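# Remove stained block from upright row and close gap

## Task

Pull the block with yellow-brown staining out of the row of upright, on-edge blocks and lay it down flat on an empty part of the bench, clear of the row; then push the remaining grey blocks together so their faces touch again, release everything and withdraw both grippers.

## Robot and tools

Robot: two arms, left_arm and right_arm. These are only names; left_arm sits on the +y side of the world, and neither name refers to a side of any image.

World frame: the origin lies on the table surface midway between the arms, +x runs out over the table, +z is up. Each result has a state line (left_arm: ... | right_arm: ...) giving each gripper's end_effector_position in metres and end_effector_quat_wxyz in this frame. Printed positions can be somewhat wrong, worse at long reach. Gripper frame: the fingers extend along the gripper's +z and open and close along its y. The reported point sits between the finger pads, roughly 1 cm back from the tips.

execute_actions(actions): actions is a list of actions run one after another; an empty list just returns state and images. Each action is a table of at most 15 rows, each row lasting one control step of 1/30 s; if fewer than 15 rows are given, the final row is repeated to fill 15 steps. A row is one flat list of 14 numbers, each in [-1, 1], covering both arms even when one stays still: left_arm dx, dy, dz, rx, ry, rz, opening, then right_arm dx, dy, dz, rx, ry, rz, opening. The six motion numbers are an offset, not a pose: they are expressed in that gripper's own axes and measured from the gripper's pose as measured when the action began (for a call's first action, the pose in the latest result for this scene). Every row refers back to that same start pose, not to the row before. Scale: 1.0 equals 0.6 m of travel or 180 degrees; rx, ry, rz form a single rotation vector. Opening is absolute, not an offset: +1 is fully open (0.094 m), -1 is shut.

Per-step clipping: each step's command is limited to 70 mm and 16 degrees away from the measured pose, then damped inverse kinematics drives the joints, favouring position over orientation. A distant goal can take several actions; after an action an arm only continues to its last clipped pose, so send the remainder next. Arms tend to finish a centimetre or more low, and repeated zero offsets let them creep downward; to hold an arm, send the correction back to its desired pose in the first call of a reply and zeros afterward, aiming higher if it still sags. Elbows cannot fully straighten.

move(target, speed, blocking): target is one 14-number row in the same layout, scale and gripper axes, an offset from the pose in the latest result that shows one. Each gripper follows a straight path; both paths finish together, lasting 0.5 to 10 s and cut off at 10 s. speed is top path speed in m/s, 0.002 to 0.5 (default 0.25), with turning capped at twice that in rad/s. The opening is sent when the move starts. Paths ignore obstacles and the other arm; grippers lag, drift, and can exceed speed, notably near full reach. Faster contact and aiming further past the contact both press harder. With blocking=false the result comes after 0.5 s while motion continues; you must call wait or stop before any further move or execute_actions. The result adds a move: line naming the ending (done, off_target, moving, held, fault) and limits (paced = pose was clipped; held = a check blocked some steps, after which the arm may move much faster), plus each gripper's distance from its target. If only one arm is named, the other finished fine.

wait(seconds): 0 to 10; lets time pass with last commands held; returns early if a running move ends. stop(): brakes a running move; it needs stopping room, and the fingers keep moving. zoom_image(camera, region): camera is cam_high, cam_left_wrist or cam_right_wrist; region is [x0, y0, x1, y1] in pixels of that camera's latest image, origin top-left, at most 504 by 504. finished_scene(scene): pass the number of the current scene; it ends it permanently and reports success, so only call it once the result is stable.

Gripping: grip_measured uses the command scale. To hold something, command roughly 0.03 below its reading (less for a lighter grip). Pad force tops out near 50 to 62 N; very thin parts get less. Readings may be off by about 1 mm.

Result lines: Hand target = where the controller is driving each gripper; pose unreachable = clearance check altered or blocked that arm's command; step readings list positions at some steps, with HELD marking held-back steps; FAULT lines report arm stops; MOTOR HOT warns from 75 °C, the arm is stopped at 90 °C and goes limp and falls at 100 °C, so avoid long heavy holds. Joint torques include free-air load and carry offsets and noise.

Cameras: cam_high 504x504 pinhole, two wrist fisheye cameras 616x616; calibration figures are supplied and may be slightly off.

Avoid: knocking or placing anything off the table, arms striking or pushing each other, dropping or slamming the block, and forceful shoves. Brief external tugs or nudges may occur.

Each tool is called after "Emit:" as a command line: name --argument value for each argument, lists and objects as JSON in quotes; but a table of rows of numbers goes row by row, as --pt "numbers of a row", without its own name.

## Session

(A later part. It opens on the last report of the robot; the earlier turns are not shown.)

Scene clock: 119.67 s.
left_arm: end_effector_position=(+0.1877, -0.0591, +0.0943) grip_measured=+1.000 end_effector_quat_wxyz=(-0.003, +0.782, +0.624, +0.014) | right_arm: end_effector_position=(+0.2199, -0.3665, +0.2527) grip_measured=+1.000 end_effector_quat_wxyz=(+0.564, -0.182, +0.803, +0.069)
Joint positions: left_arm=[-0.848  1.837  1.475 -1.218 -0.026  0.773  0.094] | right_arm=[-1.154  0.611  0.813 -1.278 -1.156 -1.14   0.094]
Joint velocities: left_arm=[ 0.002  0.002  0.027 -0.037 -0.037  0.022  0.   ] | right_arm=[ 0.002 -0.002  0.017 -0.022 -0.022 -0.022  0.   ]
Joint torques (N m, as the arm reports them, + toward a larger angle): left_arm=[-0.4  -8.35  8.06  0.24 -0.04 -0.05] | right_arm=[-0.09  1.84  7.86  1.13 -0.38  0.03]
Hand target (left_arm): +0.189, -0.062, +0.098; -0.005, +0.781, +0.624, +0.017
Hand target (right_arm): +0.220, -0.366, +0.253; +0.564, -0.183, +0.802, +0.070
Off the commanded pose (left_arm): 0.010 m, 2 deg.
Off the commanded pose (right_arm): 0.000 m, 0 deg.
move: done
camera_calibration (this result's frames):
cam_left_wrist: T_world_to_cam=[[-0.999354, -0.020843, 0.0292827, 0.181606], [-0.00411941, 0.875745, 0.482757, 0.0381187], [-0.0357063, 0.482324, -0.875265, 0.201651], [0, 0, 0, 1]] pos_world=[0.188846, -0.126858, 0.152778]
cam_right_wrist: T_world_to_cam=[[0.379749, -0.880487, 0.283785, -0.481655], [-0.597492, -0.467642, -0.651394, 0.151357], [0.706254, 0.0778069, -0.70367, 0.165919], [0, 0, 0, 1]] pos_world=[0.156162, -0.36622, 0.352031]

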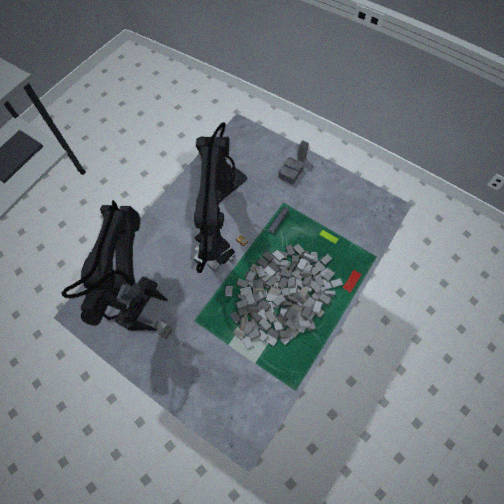

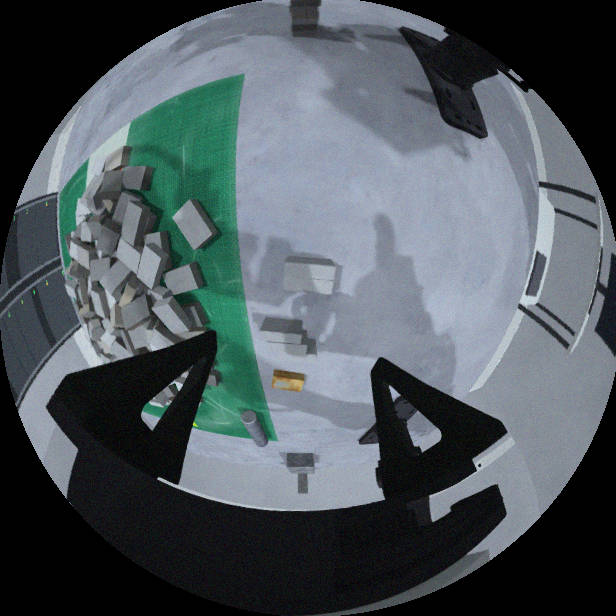

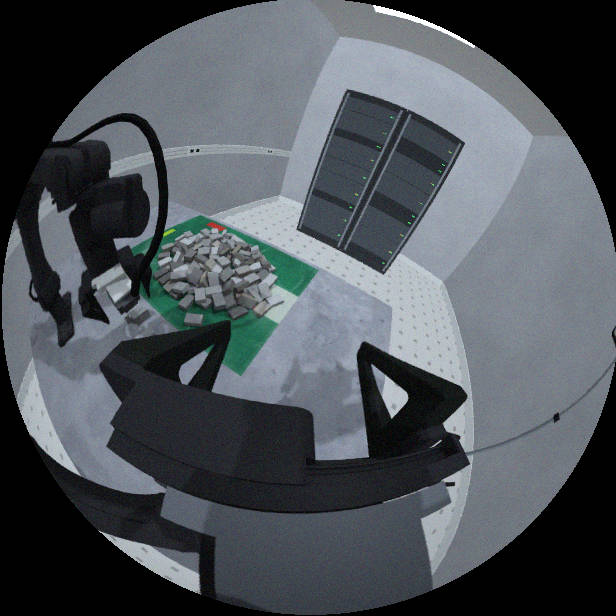

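Emit:
move --target '[0.08,0.008,0.0,0,0,0,0.6,0,0,0,0,0,0,1]' --speed 0.15

Emit:
move --target '[0,0,0.125,0,0,0,0.6,0,0,0,0,0,0,1]' --speed 0.08

Scene clock: 130.00 s.
left_arm: end_effector_position=(+0.2033, -0.0165, +0.0953) grip_measured=+0.601 end_effector_quat_wxyz=(-0.007, +0.780, +0.625, +0.013) | right_arm: end_effector_position=(+0.2199, -0.3667, +0.2525) grip_measured=+1.000 end_effector_quat_wxyz=(+0.563, -0.182, +0.803, +0.069)
Joint positions: left_arm=[-0.734  1.744  1.364 -1.205 -0.027  0.882  0.075] | right_arm=[-1.154  0.611  0.813 -1.278 -1.154 -1.14   0.094]
Joint velocities: left_arm=[-0.002 -0.007  0.007  0.022 -0.022  0.095 -0.001] | right_arm=[ 0.002 -0.007 -0.002 -0.037 -0.007 -0.037  0.   ]
Joint torques (N m, as the arm reports them, + toward a larger angle): left_arm=[ 0.28 -9.64  4.38  0.49  0.09  0.08] | right_arm=[-0.09  1.83  7.87  1.13 -0.39  0.03]
Hand target (left_arm): +0.202, -0.013, +0.094; -0.004, +0.782, +0.624, +0.012
Hand target (right_arm): +0.220, -0.367, +0.253; +0.564, -0.182, +0.803, +0.069
Off the commanded pose (left_arm): 0.003 m, 0 deg.
Off the commanded pose (right_arm): 0.000 m, 0 deg.
move: done
camera_calibration (this result's frames):
cam_left_wrist: T_world_to_cam=[[-0.999105, -0.0252458, 0.0339344, 0.197429], [-0.00550667, 0.873135, 0.487447, 0.000162384], [-0.0419353, 0.486823, -0.872493, 0.183569], [0, 0, 0, 1]] pos_world=[0.204951, -0.0845234, 0.153384]
cam_right_wrist: T_world_to_cam=[[0.379436, -0.880562, 0.28397, -0.481725], [-0.598575, -0.467667, -0.650381, 0.151094], [0.705504, 0.0768007, -0.704533, 0.165813], [0, 0, 0, 1]] pos_world=[0.156244, -0.366262, 0.351885]

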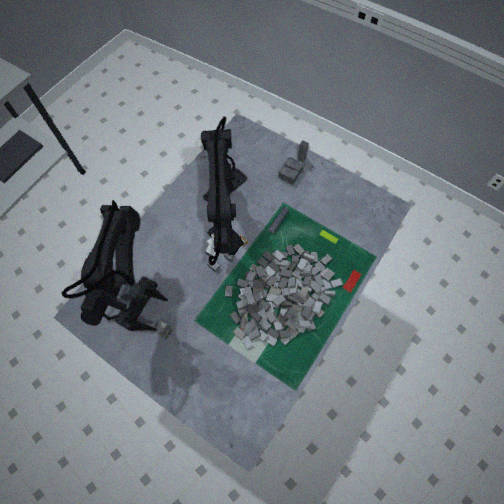

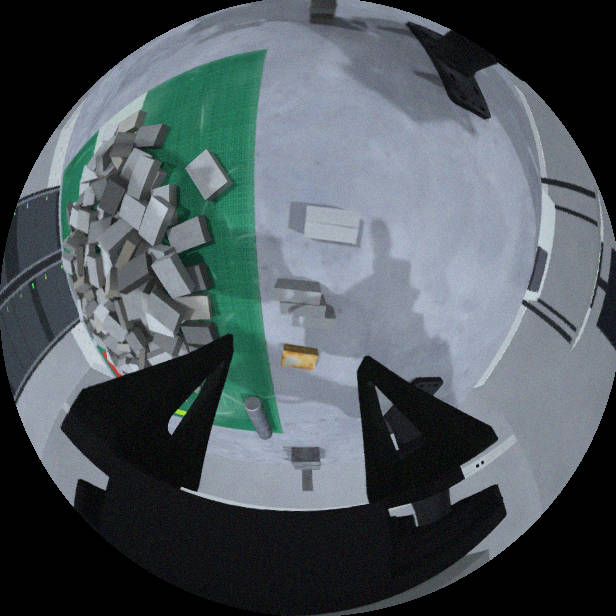

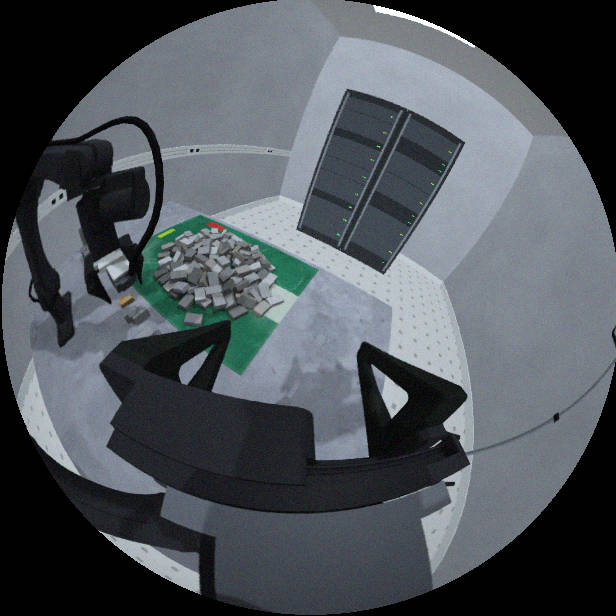

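Scene clock: 131.47 s.
left_arm: end_effector_position=(+0.2063, -0.0203, +0.0283) grip_measured=+0.601 end_effector_quat_wxyz=(+0.002, +0.780, +0.625, +0.013) | right_arm: end_effector_position=(+0.2199, -0.3669, +0.2522) grip_measured=+1.000 end_effector_quat_wxyz=(+0.562, -0.182, +0.804, +0.068)
Joint positions: left_arm=[-0.734  1.814  1.173 -0.927 -0.027  0.882  0.075] | right_arm=[-1.154  0.611  0.813 -1.278 -1.152 -1.14   0.094]
Joint velocities: left_arm=[-0.002 -0.022 -0.002 -0.095  0.007 -0.066  0.   ] | right_arm=[ 0.002 -0.002  0.012  0.022  0.037  0.007  0.   ]
Joint torques (N m, as the arm reports them, + toward a larger angle): left_arm=[ 0.24 -7.97  4.51  0.52  0.03  0.05] | right_arm=[-0.08  1.84  7.88  1.12 -0.38  0.02]
Hand target (left_arm): +0.204, -0.016, +0.021; -0.007, +0.780, +0.625, +0.013
Hand target (right_arm): +0.220, -0.367, +0.252; +0.563, -0.182, +0.803, +0.069
Off the commanded pose (left_arm): 0.010 m, 1 deg.
Off the commanded pose (right_arm): 0.000 m, 0 deg.
move: done
camera_calibration (this result's frames):
cam_left_wrist: T_world_to_cam=[[-0.999415, -0.0248486, 0.0234917, 0.203002], [-0.0107038, 0.879794, 0.475235, 0.0377807], [-0.0324767, 0.474705, -0.879546, 0.125139], [0, 0, 0, 1]] pos_world=[0.207352, -0.087599, 0.0873419]
cam_right_wrist: T_world_to_cam=[[0.379046, -0.880655, 0.284202, -0.481813], [-0.599928, -0.467697, -0.649112, 0.150766], [0.704564, 0.0755427, -0.705608, 0.16568], [0, 0, 0, 1]] pos_world=[0.156346, -0.366314, 0.351702]

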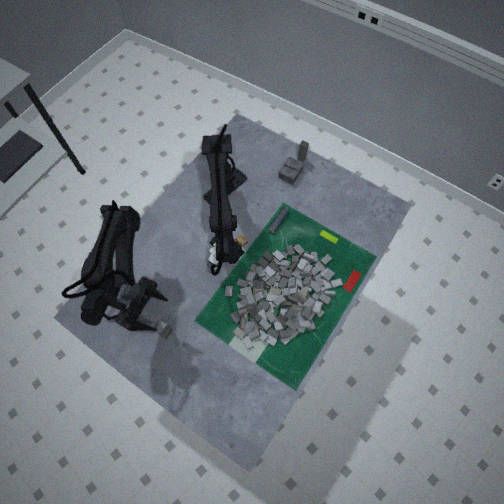

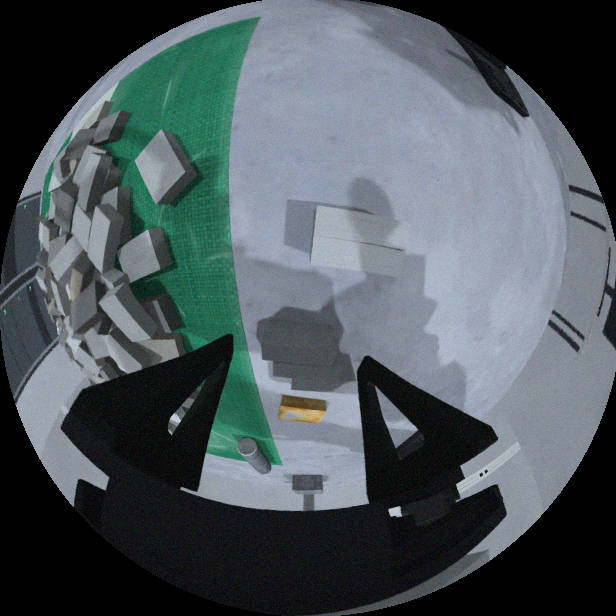

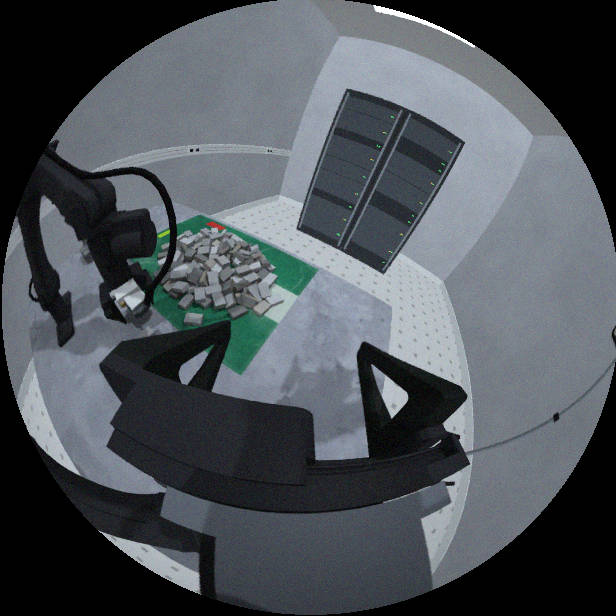

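Emit:
move --target '[0.004,0,0.02,0,0,0,0.6,0,0,0,0,0,0,1]' --speed 0.04

Emit:
move --target '[0,0,-0.008,0,0,0,-0.25,0,0,0,0,0,0,1]'

Emit:
move --target '[-0.062,-0.018,-0.018,0,0,0,-0.25,0,0,0,0,0,0,1]' --speed 0.04

Scene clock: 136.17 s.
left_arm: end_effector_position=(+0.2116, -0.0271, +0.0285) grip_measured=+0.601 end_effector_quat_wxyz=(+0.019, +0.780, +0.625, +0.013) | right_arm: end_effector_position=(+0.2198, -0.3670, +0.2520) grip_measured=+1.000 end_effector_quat_wxyz=(+0.562, -0.182, +0.804, +0.068)
Joint positions: left_arm=[-0.734  1.814  1.173 -0.892 -0.027  0.883  0.075] | right_arm=[-1.154  0.611  0.813 -1.278 -1.151 -1.14   0.094]
Joint velocities: left_arm=[-0.022  0.002 -0.007 -0.066 -0.007 -0.081 -0.   ] | right_arm=[ 0.012 -0.022  0.002 -0.081  0.007 -0.007  0.   ]
Joint torques (N m, as the arm reports them, + toward a larger angle): left_arm=[ 0.5  -7.85  3.55  0.6   0.01  0.05] | right_arm=[-0.09  1.83  7.87  1.13 -0.39  0.03]
Hand target (left_arm): +0.207, -0.018, +0.017; +0.002, +0.780, +0.625, +0.013
Hand target (right_arm): +0.220, -0.367, +0.252; +0.562, -0.182, +0.804, +0.068
Off the commanded pose (left_arm): 0.016 m, 2 deg.
Off the commanded pose (right_arm): 0.000 m, 0 deg.
move: off_target (left_arm)
camera_calibration (this result's frames):
cam_left_wrist: T_world_to_cam=[[-0.999714, -0.0237277, 0.00303094, 0.208753], [-0.0198117, 0.892328, 0.450952, 0.0466289], [-0.0134046, 0.450763, -0.892543, 0.124341], [0, 0, 0, 1]] pos_world=[0.211284, -0.0927032, 0.0893193]
cam_right_wrist: T_world_to_cam=[[0.378735, -0.880729, 0.284389, -0.481884], [-0.601008, -0.467719, -0.648096, 0.150503], [0.70381, 0.0745363, -0.706467, 0.165573], [0, 0, 0, 1]] pos_world=[0.156428, -0.366357, 0.351555]

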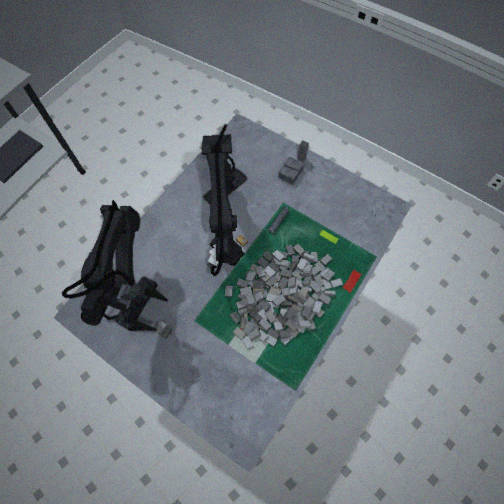

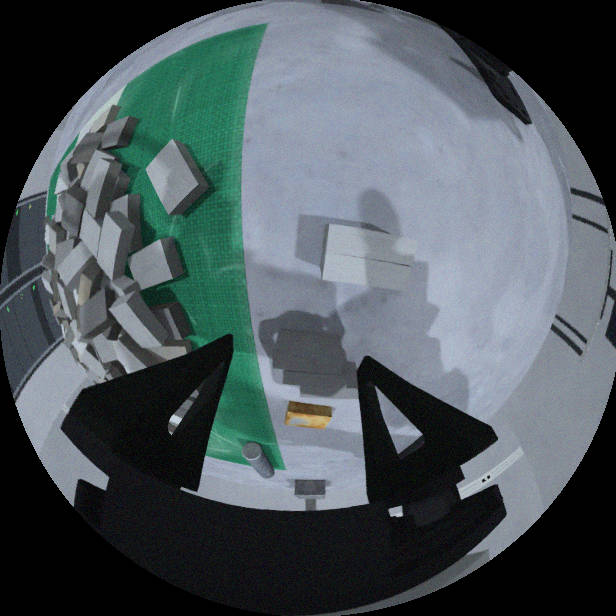

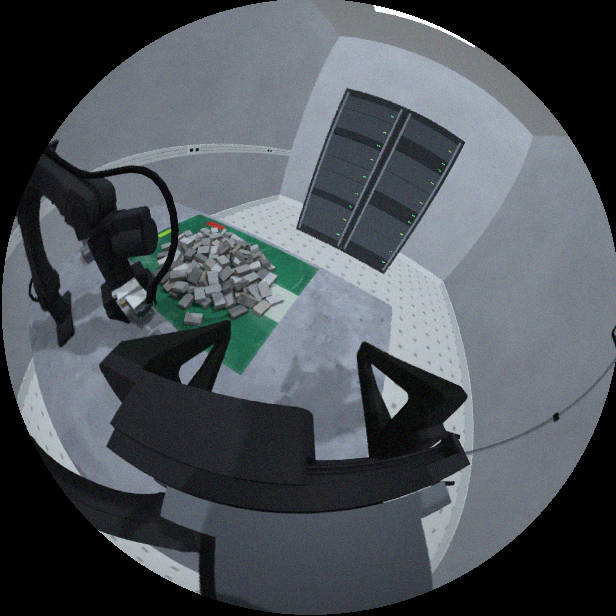

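Scene clock: 136.87 s.
left_arm: end_effector_position=(+0.2112, -0.0271, +0.0284) grip_measured=-0.206 end_effector_quat_wxyz=(+0.019, +0.780, +0.625, +0.012) | right_arm: end_effector_position=(+0.2198, -0.3672, +0.2518) grip_measured=+1.000 end_effector_quat_wxyz=(+0.561, -0.182, +0.804, +0.067)
Joint positions: left_arm=[-0.734  1.814  1.173 -0.893 -0.025  0.883  0.037] | right_arm=[-1.154  0.611  0.813 -1.278 -1.149 -1.14   0.094]
Joint velocities: left_arm=[ 0.002  0.002  0.007 -0.066  0.022 -0.022  0.   ] | right_arm=[-0.002  0.007  0.002 -0.066 -0.022 -0.007  0.   ]
Joint torques (N m, as the arm reports them, + toward a larger angle): left_arm=[-0.01 -9.42  6.47  0.31  0.01  0.01] | right_arm=[-0.08  1.83  7.87  1.13 -0.38  0.03]
Hand target (left_arm): +0.211, -0.027, +0.033; +0.019, +0.780, +0.625, +0.013
Hand target (right_arm): +0.220, -0.367, +0.252; +0.562, -0.182, +0.804, +0.068
Off the commanded pose (left_arm): 0.005 m, 0 deg.
Off the commanded pose (right_arm): 0.000 m, 0 deg.
move: done
camera_calibration (this result's frames):
cam_left_wrist: T_world_to_cam=[[-0.9997, -0.0240496, 0.0047156, 0.208362], [-0.0193444, 0.892481, 0.450669, 0.0465583], [-0.015047, 0.450443, -0.892679, 0.124674], [0, 0, 0, 1]] pos_world=[0.211076, -0.0926999, 0.0893287]
cam_right_wrist: T_world_to_cam=[[0.378423, -0.880802, 0.284575, -0.481954], [-0.602088, -0.46774, -0.647078, 0.150241], [0.703055, 0.0735299, -0.707324, 0.165466], [0, 0, 0, 1]] pos_world=[0.156509, -0.366399, 0.351408]

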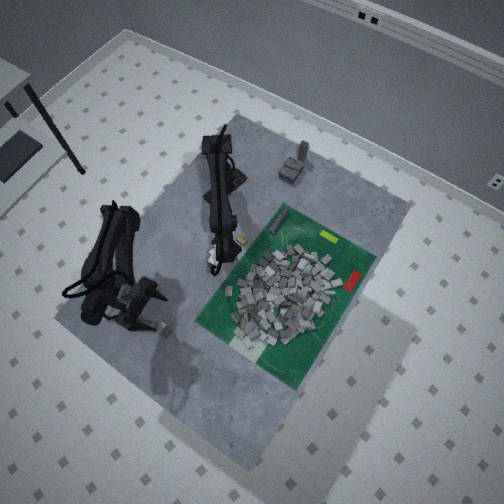

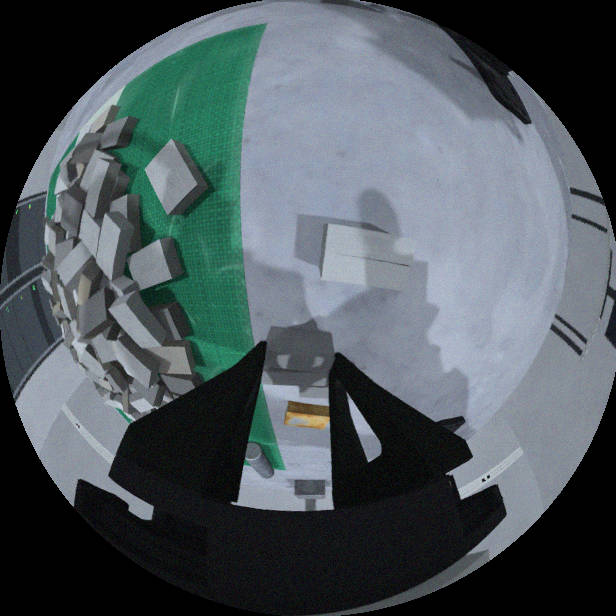

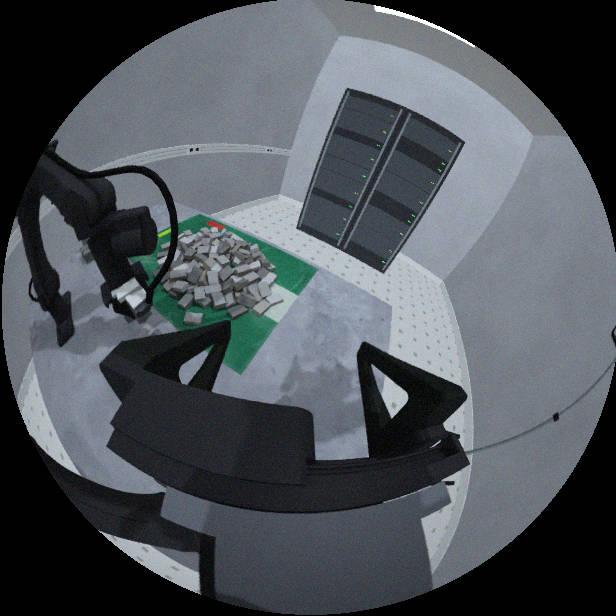

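Scene clock: 138.13 s.
left_arm: end_effector_position=(+0.1923, -0.0563, +0.0362) grip_measured=-0.206 end_effector_quat_wxyz=(+0.021, +0.781, +0.624, +0.011) | right_arm: end_effector_position=(+0.2197, -0.3674, +0.2515) grip_measured=+1.000 end_effector_quat_wxyz=(+0.561, -0.182, +0.805, +0.067)
Joint positions: left_arm=[-0.832  1.845  1.247 -0.933 -0.027  0.786  0.037] | right_arm=[-1.154  0.611  0.813 -1.278 -1.147 -1.14   0.094]
Joint velocities: left_arm=[-0.007  0.012 -0.012 -0.081 -0.066 -0.037 -0.001] | right_arm=[-0.002  0.017 -0.002  0.051  0.051  0.095  0.   ]
Joint torques (N m, as the arm reports them, + toward a larger angle): left_arm=[-0.62 -8.3   7.96  0.29 -0.04 -0.08] | right_arm=[-0.08  1.84  7.87  1.13 -0.38  0.03]
Hand target (left_arm): +0.193, -0.061, +0.040; +0.020, +0.780, +0.625, +0.014
Hand target (right_arm): +0.220, -0.367, +0.252; +0.561, -0.182, +0.805, +0.067
Off the commanded pose (left_arm): 0.005 m, 0 deg.
Off the commanded pose (right_arm): 0.000 m, 0 deg.
move: done
camera_calibration (this result's frames):
cam_left_wrist: T_world_to_cam=[[-0.999748, -0.0220764, 0.00406856, 0.188849], [-0.0179404, 0.894699, 0.446309, 0.0688192], [-0.013493, 0.446124, -0.89487, 0.143987], [0, 0, 0, 1]] pos_world=[0.191979, -0.12164, 0.097367]
cam_right_wrist: T_world_to_cam=[[0.378034, -0.880894, 0.284809, -0.482042], [-0.603435, -0.467764, -0.645804, 0.149914], [0.702108, 0.0722717, -0.708393, 0.165332], [0, 0, 0, 1]] pos_world=[0.156611, -0.366453, 0.351225]

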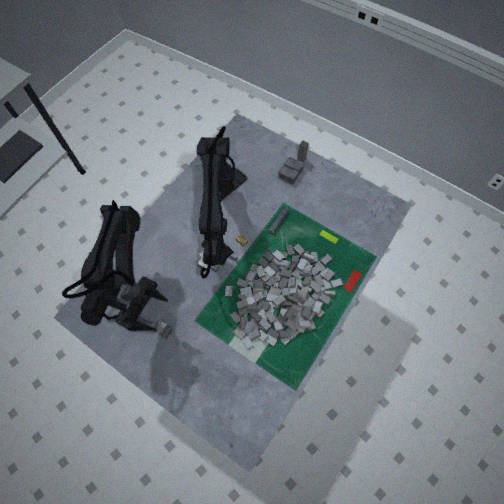

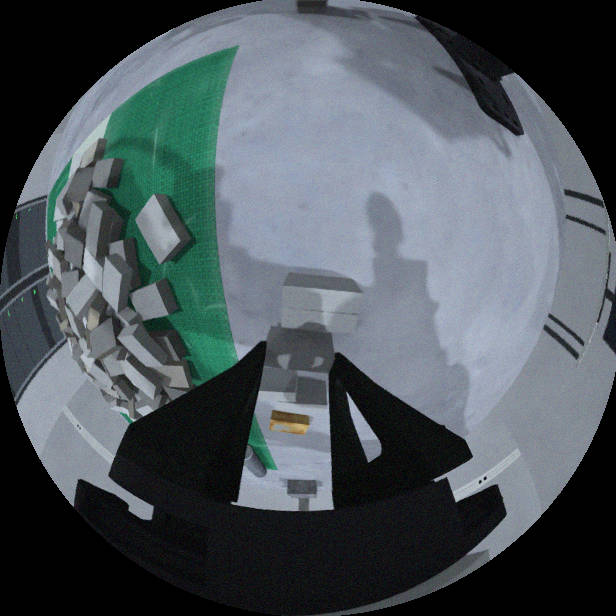

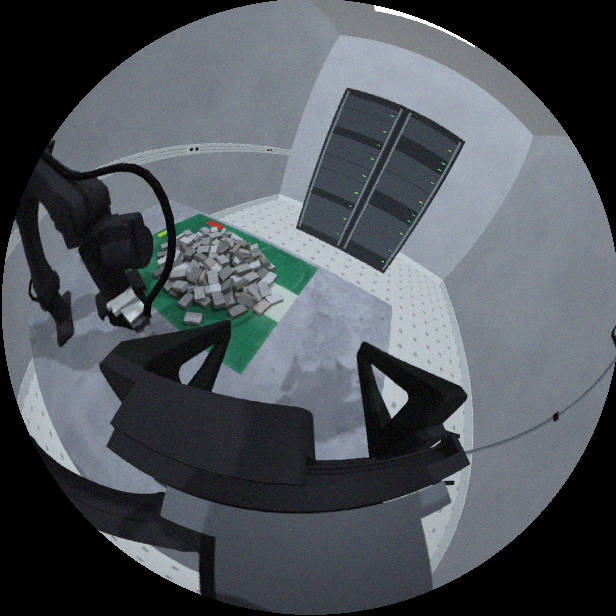

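Emit:
move --target '[0.004,-0.015,0.024,0,0,0,-0.25,0,0,0,0,0,0,1]' --speed 0.04

Emit:
move --target '[0,0,-0.008,0,0,0,0.5,0,0,0,0,0,0,1]'

Emit:
move --target '[0,0,-0.13,0,0,0,0.5,0,0,0,0,0,0,1]' --speed 0.1

Emit:
zoom_image --camera "cam_left_wrist" --region '[240,240,380,400]'

Scene clock: 142.27 s.
left_arm: end_effector_position=(+0.1899, -0.0530, +0.0278) grip_measured=-0.204 end_effector_quat_wxyz=(+0.020, +0.779, +0.626, +0.012) | right_arm: end_effector_position=(+0.2197, -0.3676, +0.2513) grip_measured=+1.000 end_effector_quat_wxyz=(+0.560, -0.182, +0.805, +0.067)
Joint positions: left_arm=[-0.834  1.845  1.212 -0.901 -0.028  0.78   0.037] | right_arm=[-1.154  0.611  0.813 -1.278 -1.146 -1.14   0.094]
Joint velocities: left_arm=[ 0.002  0.002 -0.002  0.007 -0.051 -0.022 -0.   ] | right_arm=[-0.002  0.007 -0.002  0.066  0.051 -0.007  0.   ]
Joint torques (N m, as the arm reports them, + toward a larger angle): left_arm=[-0.97 -9.39  3.61  0.84  0.03 -0.04] | right_arm=[-0.09  1.84  7.87  1.13 -0.38  0.03]
Hand target (left_arm): +0.185, -0.053, +0.021; +0.021, +0.781, +0.624, +0.011
Hand target (right_arm): +0.220, -0.367, +0.252; +0.561, -0.182, +0.805, +0.067
Off the commanded pose (left_arm): 0.008 m, 0 deg.
Off the commanded pose (right_arm): 0.000 m, 0 deg.
move: done
camera_calibration (this result's frames):
cam_left_wrist: T_world_to_cam=[[-0.999633, -0.026717, 0.00443866, 0.18632], [-0.0218784, 0.893206, 0.449115, 0.0701562], [-0.0159637, 0.448853, -0.893463, 0.135599], [0, 0, 0, 1]] pos_world=[0.189951, -0.11855, 0.0888179]
cam_right_wrist: T_world_to_cam=[[0.377723, -0.880967, 0.284997, -0.482113], [-0.604512, -0.467781, -0.644784, 0.149652], [0.701349, 0.0712652, -0.709247, 0.165224], [0, 0, 0, 1]] pos_world=[0.156692, -0.366496, 0.351078]

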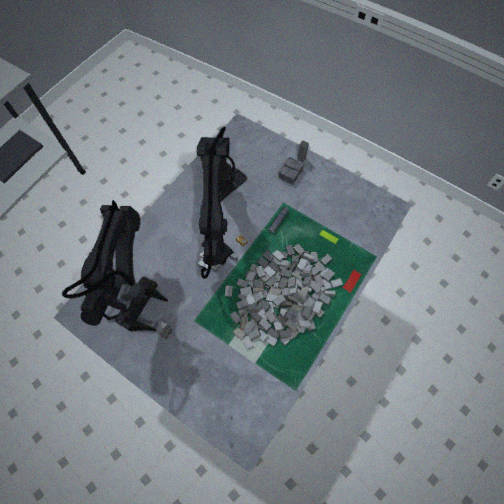

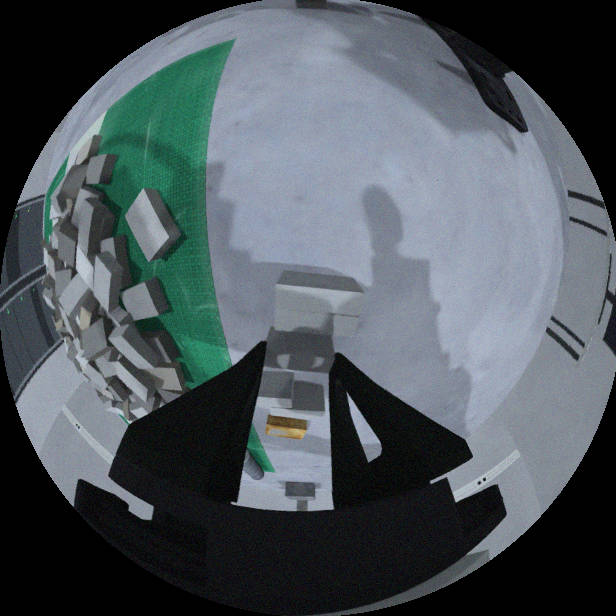

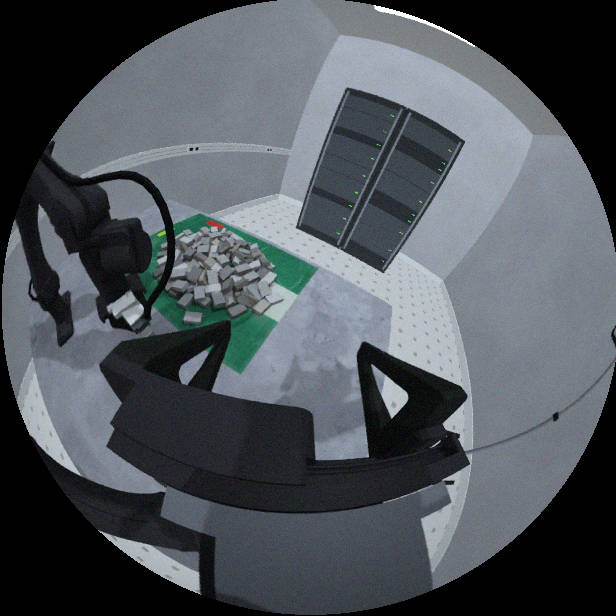

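Scene clock: 142.97 s.
left_arm: end_effector_position=(+0.1902, -0.0530, +0.0278) grip_measured=+0.499 end_effector_quat_wxyz=(+0.020, +0.779, +0.626, +0.013) | right_arm: end_effector_position=(+0.2197, -0.3677, +0.2511) grip_measured=+1.000 end_effector_quat_wxyz=(+0.560, -0.181, +0.806, +0.066)
Joint positions: left_arm=[-0.834  1.845  1.212 -0.9   -0.029  0.78   0.07 ] | right_arm=[-1.154  0.611  0.813 -1.278 -1.144 -1.14   0.094]
Joint velocities: left_arm=[-0.007  0.002  0.007 -0.007 -0.007 -0.022 -0.   ] | right_arm=[-0.007 -0.002 -0.002 -0.022 -0.066 -0.022  0.   ]
Joint torques (N m, as the arm reports them, + toward a larger angle): left_arm=[ 0.01 -9.66  6.52  0.29  0.02  0.02] | right_arm=[-0.08  1.83  7.88  1.13 -0.38  0.03]
Hand target (left_arm): +0.190, -0.053, +0.033; +0.020, +0.779, +0.626, +0.012
Hand target (right_arm): +0.220, -0.368, +0.251; +0.560, -0.182, +0.805, +0.067
Off the commanded pose (left_arm): 0.005 m, 0 deg.
Off the commanded pose (right_arm): 0.000 m, 0 deg.
move: done
camera_calibration (this result's frames):
cam_left_wrist: T_world_to_cam=[[-0.999637, -0.0267599, 0.00326059, 0.186575], [-0.0224416, 0.893076, 0.449346, 0.070225], [-0.0149364, 0.44911, -0.893352, 0.135414], [0, 0, 0, 1]] pos_world=[0.190106, -0.118539, 0.0888082]
cam_right_wrist: T_world_to_cam=[[0.377412, -0.881039, 0.285185, -0.482183], [-0.605588, -0.467797, -0.643762, 0.14939], [0.700588, 0.0702585, -0.710099, 0.165115], [0, 0, 0, 1]] pos_world=[0.156773, -0.366539, 0.350932]

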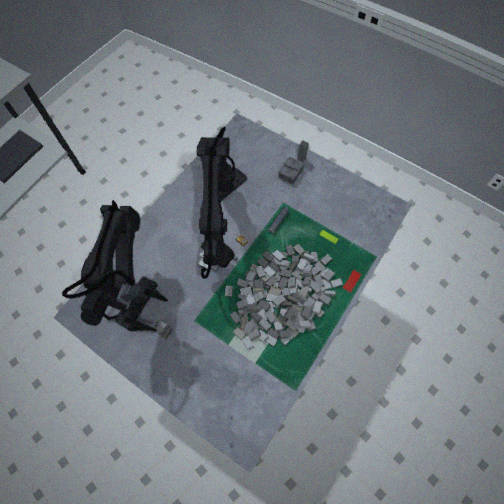

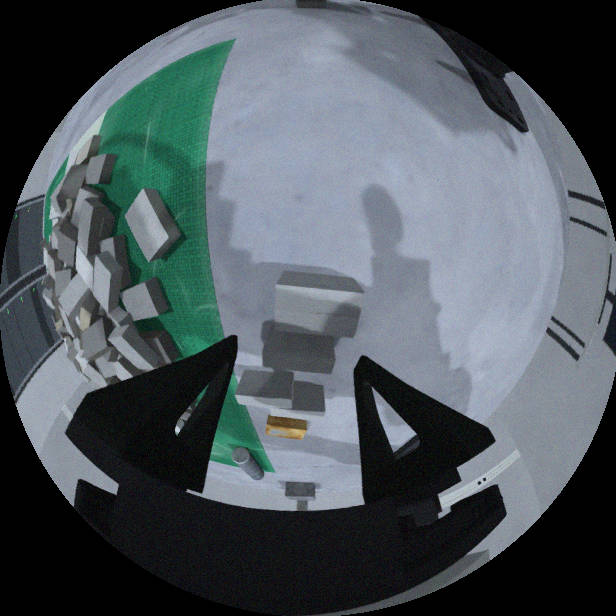

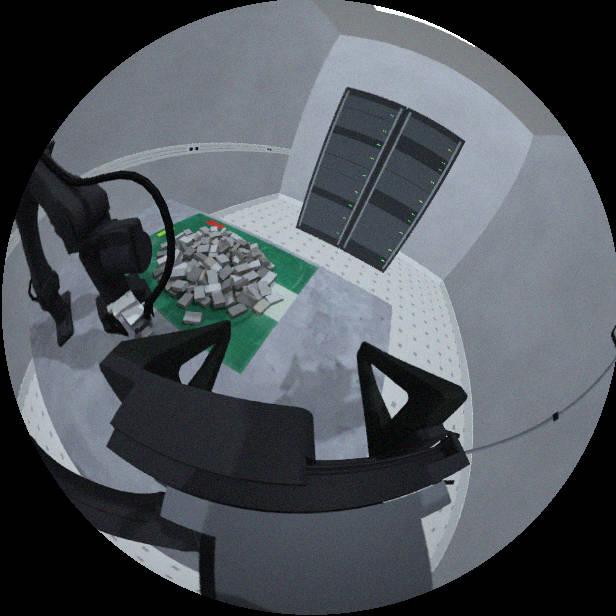

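Scene clock: 144.33 s.
left_arm: end_effector_position=(+0.1867, -0.0474, +0.0948) grip_measured=+0.499 end_effector_quat_wxyz=(+0.011, +0.779, +0.626, +0.014) | right_arm: end_effector_position=(+0.2196, -0.3679, +0.2509) grip_measured=+1.000 end_effector_quat_wxyz=(+0.559, -0.181, +0.806, +0.066)
Joint positions: left_arm=[-0.834  1.771  1.395 -1.176 -0.029  0.78   0.07 ] | right_arm=[-1.154  0.611  0.813 -1.278 -1.143 -1.14   0.094]
Joint velocities: left_arm=[ 0.002 -0.007  0.002 -0.022  0.022 -0.007  0.   ] | right_arm=[ 0.002 -0.002  0.007  0.007  0.007 -0.066  0.   ]
Joint torques (N m, as the arm reports them, + toward a larger angle): left_arm=[-0.29 -9.7   7.79  0.24  0.01 -0.02] | right_arm=[-0.09  1.83  7.87  1.13 -0.38  0.03]
Hand target (left_arm): +0.187, -0.050, +0.105; +0.020, +0.779, +0.626, +0.013
Hand target (right_arm): +0.220, -0.368, +0.251; +0.560, -0.181, +0.806, +0.066
Off the commanded pose (left_arm): 0.012 m, 1 deg.
Off the commanded pose (right_arm): 0.000 m, 0 deg.
move: off_target (left_arm)
camera_calibration (this result's frames):
cam_left_wrist: T_world_to_cam=[[-0.999562, -0.0268788, 0.0124167, 0.182103], [-0.0180774, 0.886158, 0.46303, 0.0326174], [-0.0234488, 0.462603, -0.886255, 0.194276], [0, 0, 0, 1]] pos_world=[0.187168, -0.113882, 0.154815]
cam_right_wrist: T_world_to_cam=[[0.377101, -0.881111, 0.285374, -0.482254], [-0.606662, -0.467811, -0.642739, 0.149129], [0.699826, 0.0692518, -0.710949, 0.165007], [0, 0, 0, 1]] pos_world=[0.156853, -0.366582, 0.350785]

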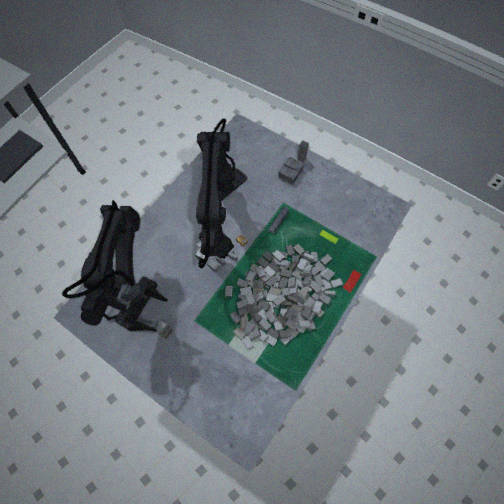

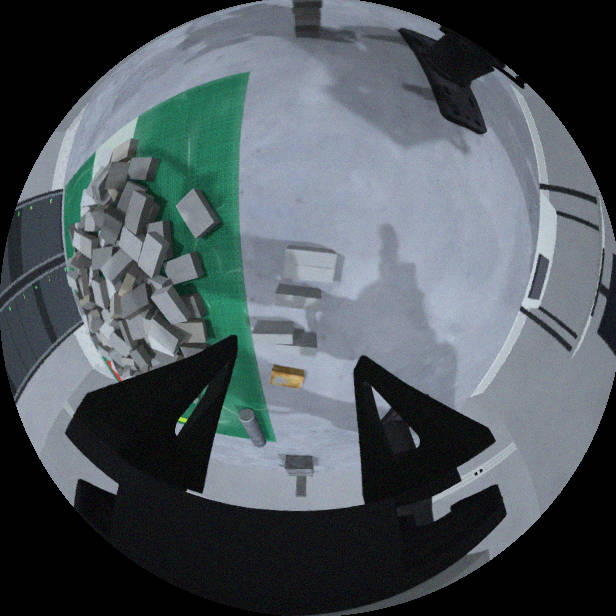

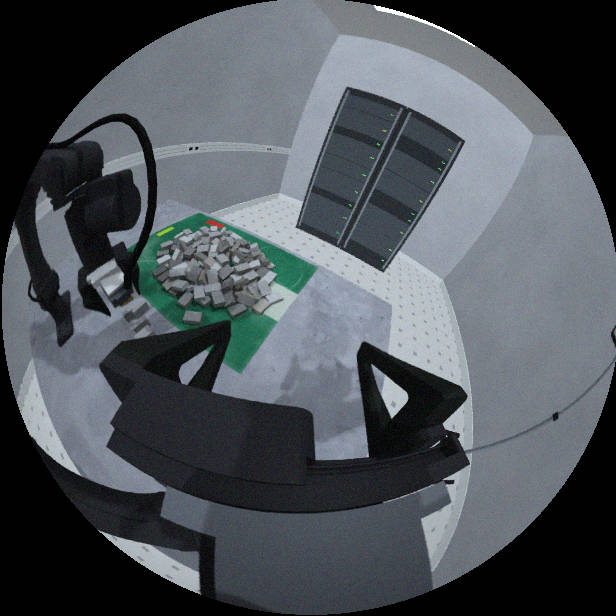

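Region (240, 240, 380, 400) of cam_left_wrist's 616x616 image, scaled by 3.150, with more detail than that image has; it fills the left 441 columns of this view, and the rest is white.

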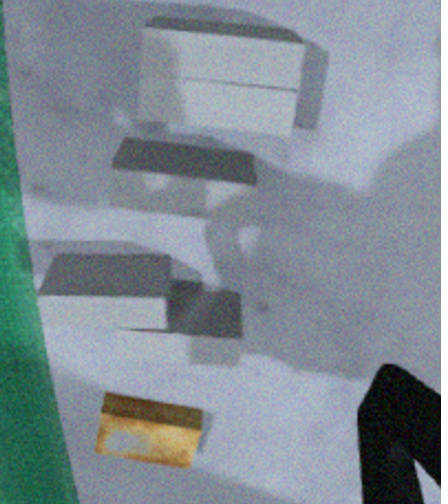

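Emit:
move --target '[0.075,0.012,0,0,0,0,1,0,0,0,0,0,0,1]' --speed 0.15

Emit:
move --target '[0.008,0,0.14,0,0,0,1,0,0,0,0,0,0,1]' --speed 0.08

Scene clock: 150.47 s.
left_arm: end_effector_position=(+0.2041, -0.0080, +0.0951) grip_measured=+1.000 end_effector_quat_wxyz=(+0.007, +0.778, +0.628, +0.015) | right_arm: end_effector_position=(+0.2196, -0.3681, +0.2506) grip_measured=+1.000 end_effector_quat_wxyz=(+0.559, -0.181, +0.807, +0.065)
Joint positions: left_arm=[-0.716  1.695  1.307 -1.168 -0.029  0.893  0.094] | right_arm=[-1.154  0.611  0.813 -1.278 -1.141 -1.14   0.094]
Joint velocities: left_arm=[ 0.002  0.012 -0.007 -0.037  0.066 -0.037  0.   ] | right_arm=[ 0.007 -0.002  0.007 -0.022 -0.022 -0.081  0.   ]
Joint torques (N m, as the arm reports them, + toward a larger angle): left_arm=[ 0.43 -9.24  4.46  0.58  0.09  0.02] | right_arm=[-0.09  1.83  7.87  1.13 -0.38  0.03]
Hand target (left_arm): +0.202, -0.005, +0.094; +0.010, +0.779, +0.626, +0.011
Hand target (right_arm): +0.220, -0.368, +0.251; +0.559, -0.181, +0.806, +0.066
Off the commanded pose (left_arm): 0.003 m, 1 deg.
Off the commanded pose (right_arm): 0.000 m, 0 deg.
move: done
camera_calibration (this result's frames):
cam_left_wrist: T_world_to_cam=[[-0.999399, -0.0312359, 0.0150536, 0.200248], [-0.0205175, 0.882713, 0.469465, -0.00229457], [-0.0279521, 0.468874, -0.882823, 0.17731], [0, 0, 0, 1]] pos_world=[0.205036, -0.0748555, 0.154596]
cam_right_wrist: T_world_to_cam=[[0.376712, -0.881201, 0.28561, -0.482342], [-0.608004, -0.467827, -0.641459, 0.148802], [0.69887, 0.0679934, -0.71201, 0.16487], [0, 0, 0, 1]] pos_world=[0.156954, -0.366636, 0.350601]

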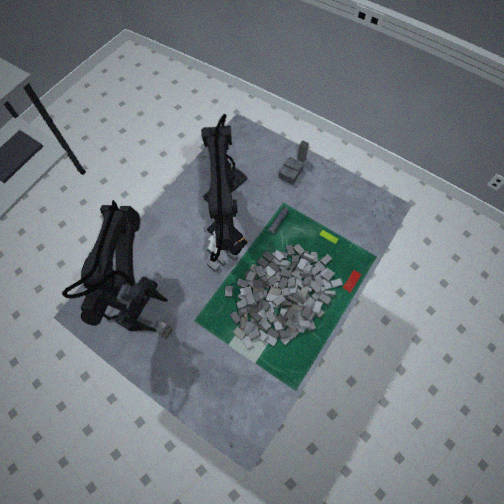

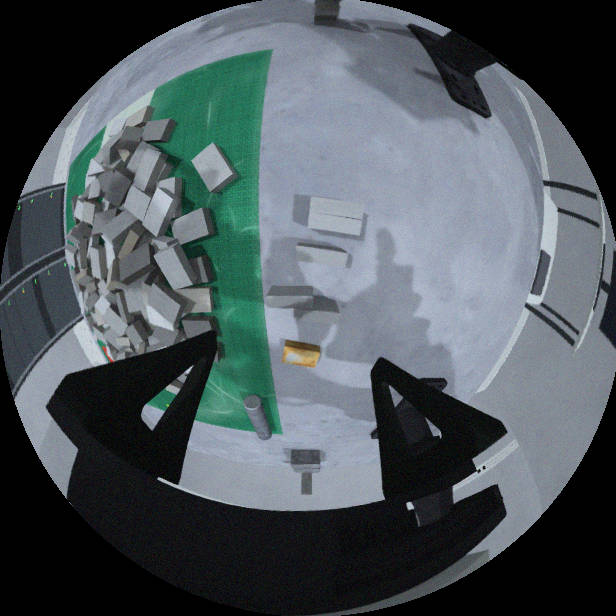

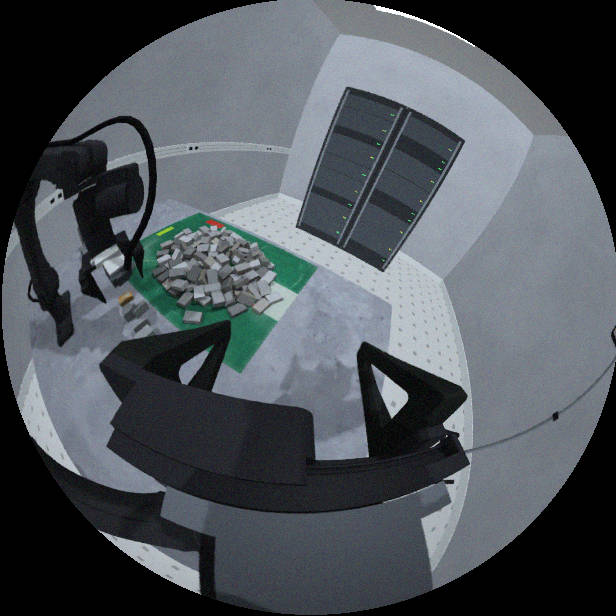

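Scene clock: 152.07 s.
left_arm: end_effector_position=(+0.2088, -0.0103, +0.0190) grip_measured=+1.000 end_effector_quat_wxyz=(+0.016, +0.779, +0.626, +0.015) | right_arm: end_effector_position=(+0.2196, -0.3682, +0.2504) grip_measured=+1.000 end_effector_quat_wxyz=(+0.558, -0.181, +0.807, +0.065)
Joint positions: left_arm=[-0.709  1.782  1.092 -0.849 -0.029  0.905  0.094] | right_arm=[-1.154  0.611  0.813 -1.278 -1.139 -1.14   0.094]
Joint velocities: left_arm=[ 0.002 -0.002  0.007 -0.007  0.051 -0.022  0.   ] | right_arm=[-0.007 -0.012 -0.022 -0.037 -0.051  0.022  0.   ]
Joint torques (N m, as the arm reports them, + toward a larger angle): left_arm=[ 0.7  -7.53  4.38  0.65  0.02  0.06] | right_arm=[-0.07  1.83  7.88  1.13 -0.38  0.03]
Hand target (left_arm): +0.207, -0.004, +0.012; +0.007, +0.778, +0.628, +0.014
Hand target (right_arm): +0.220, -0.368, +0.251; +0.559, -0.181, +0.807, +0.065
Off the commanded pose (left_arm): 0.011 m, 1 deg.
Off the commanded pose (right_arm): 0.000 m, 0 deg.
move: off_target (left_arm)
camera_calibration (this result's frames):
cam_left_wrist: T_world_to_cam=[[-0.99963, -0.026919, 0.00389227, 0.206366], [-0.0221651, 0.889176, 0.457027, 0.0361855], [-0.0157636, 0.456772, -0.889444, 0.108801], [0, 0, 0, 1]] pos_world=[0.208807, -0.0763174, 0.0794315]
cam_right_wrist: T_world_to_cam=[[0.376402, -0.881272, 0.285799, -0.482412], [-0.609076, -0.467838, -0.640433, 0.148541], [0.698103, 0.0669867, -0.712857, 0.16476], [0, 0, 0, 1]] pos_world=[0.157034, -0.36668, 0.350454]

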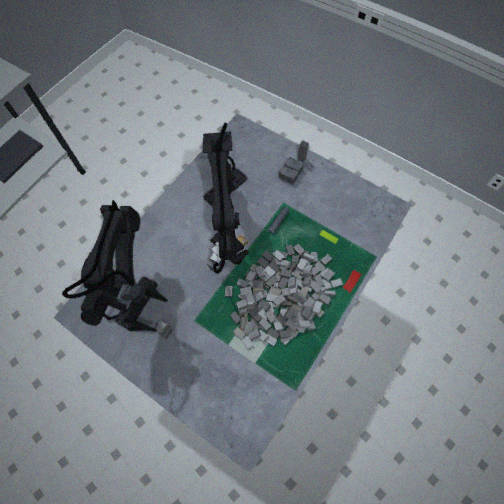

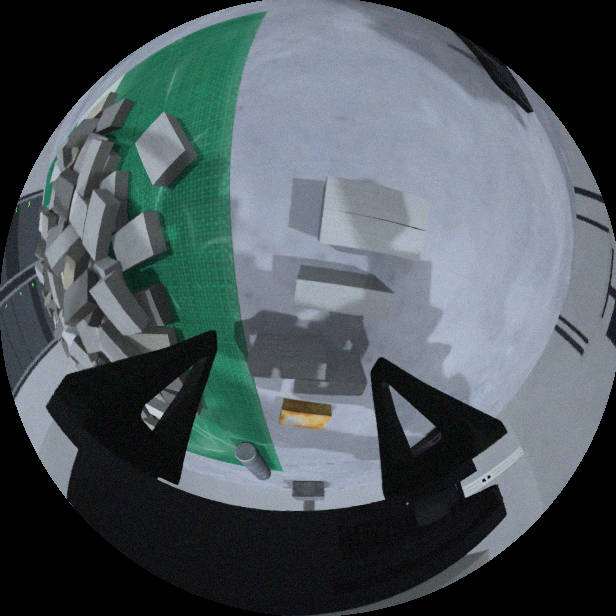

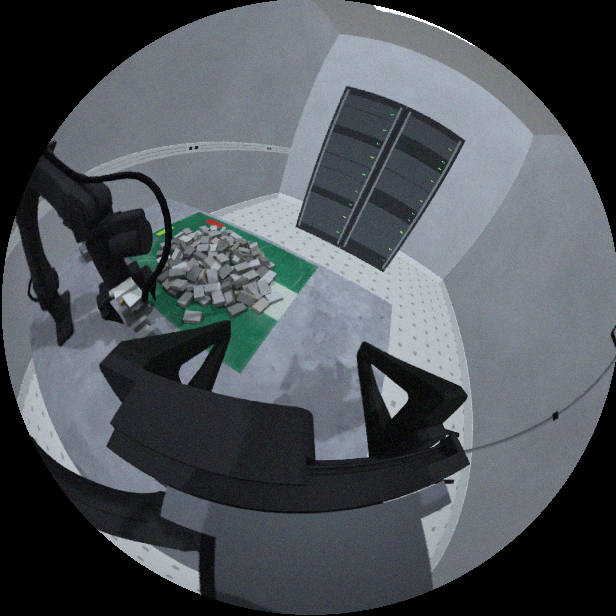

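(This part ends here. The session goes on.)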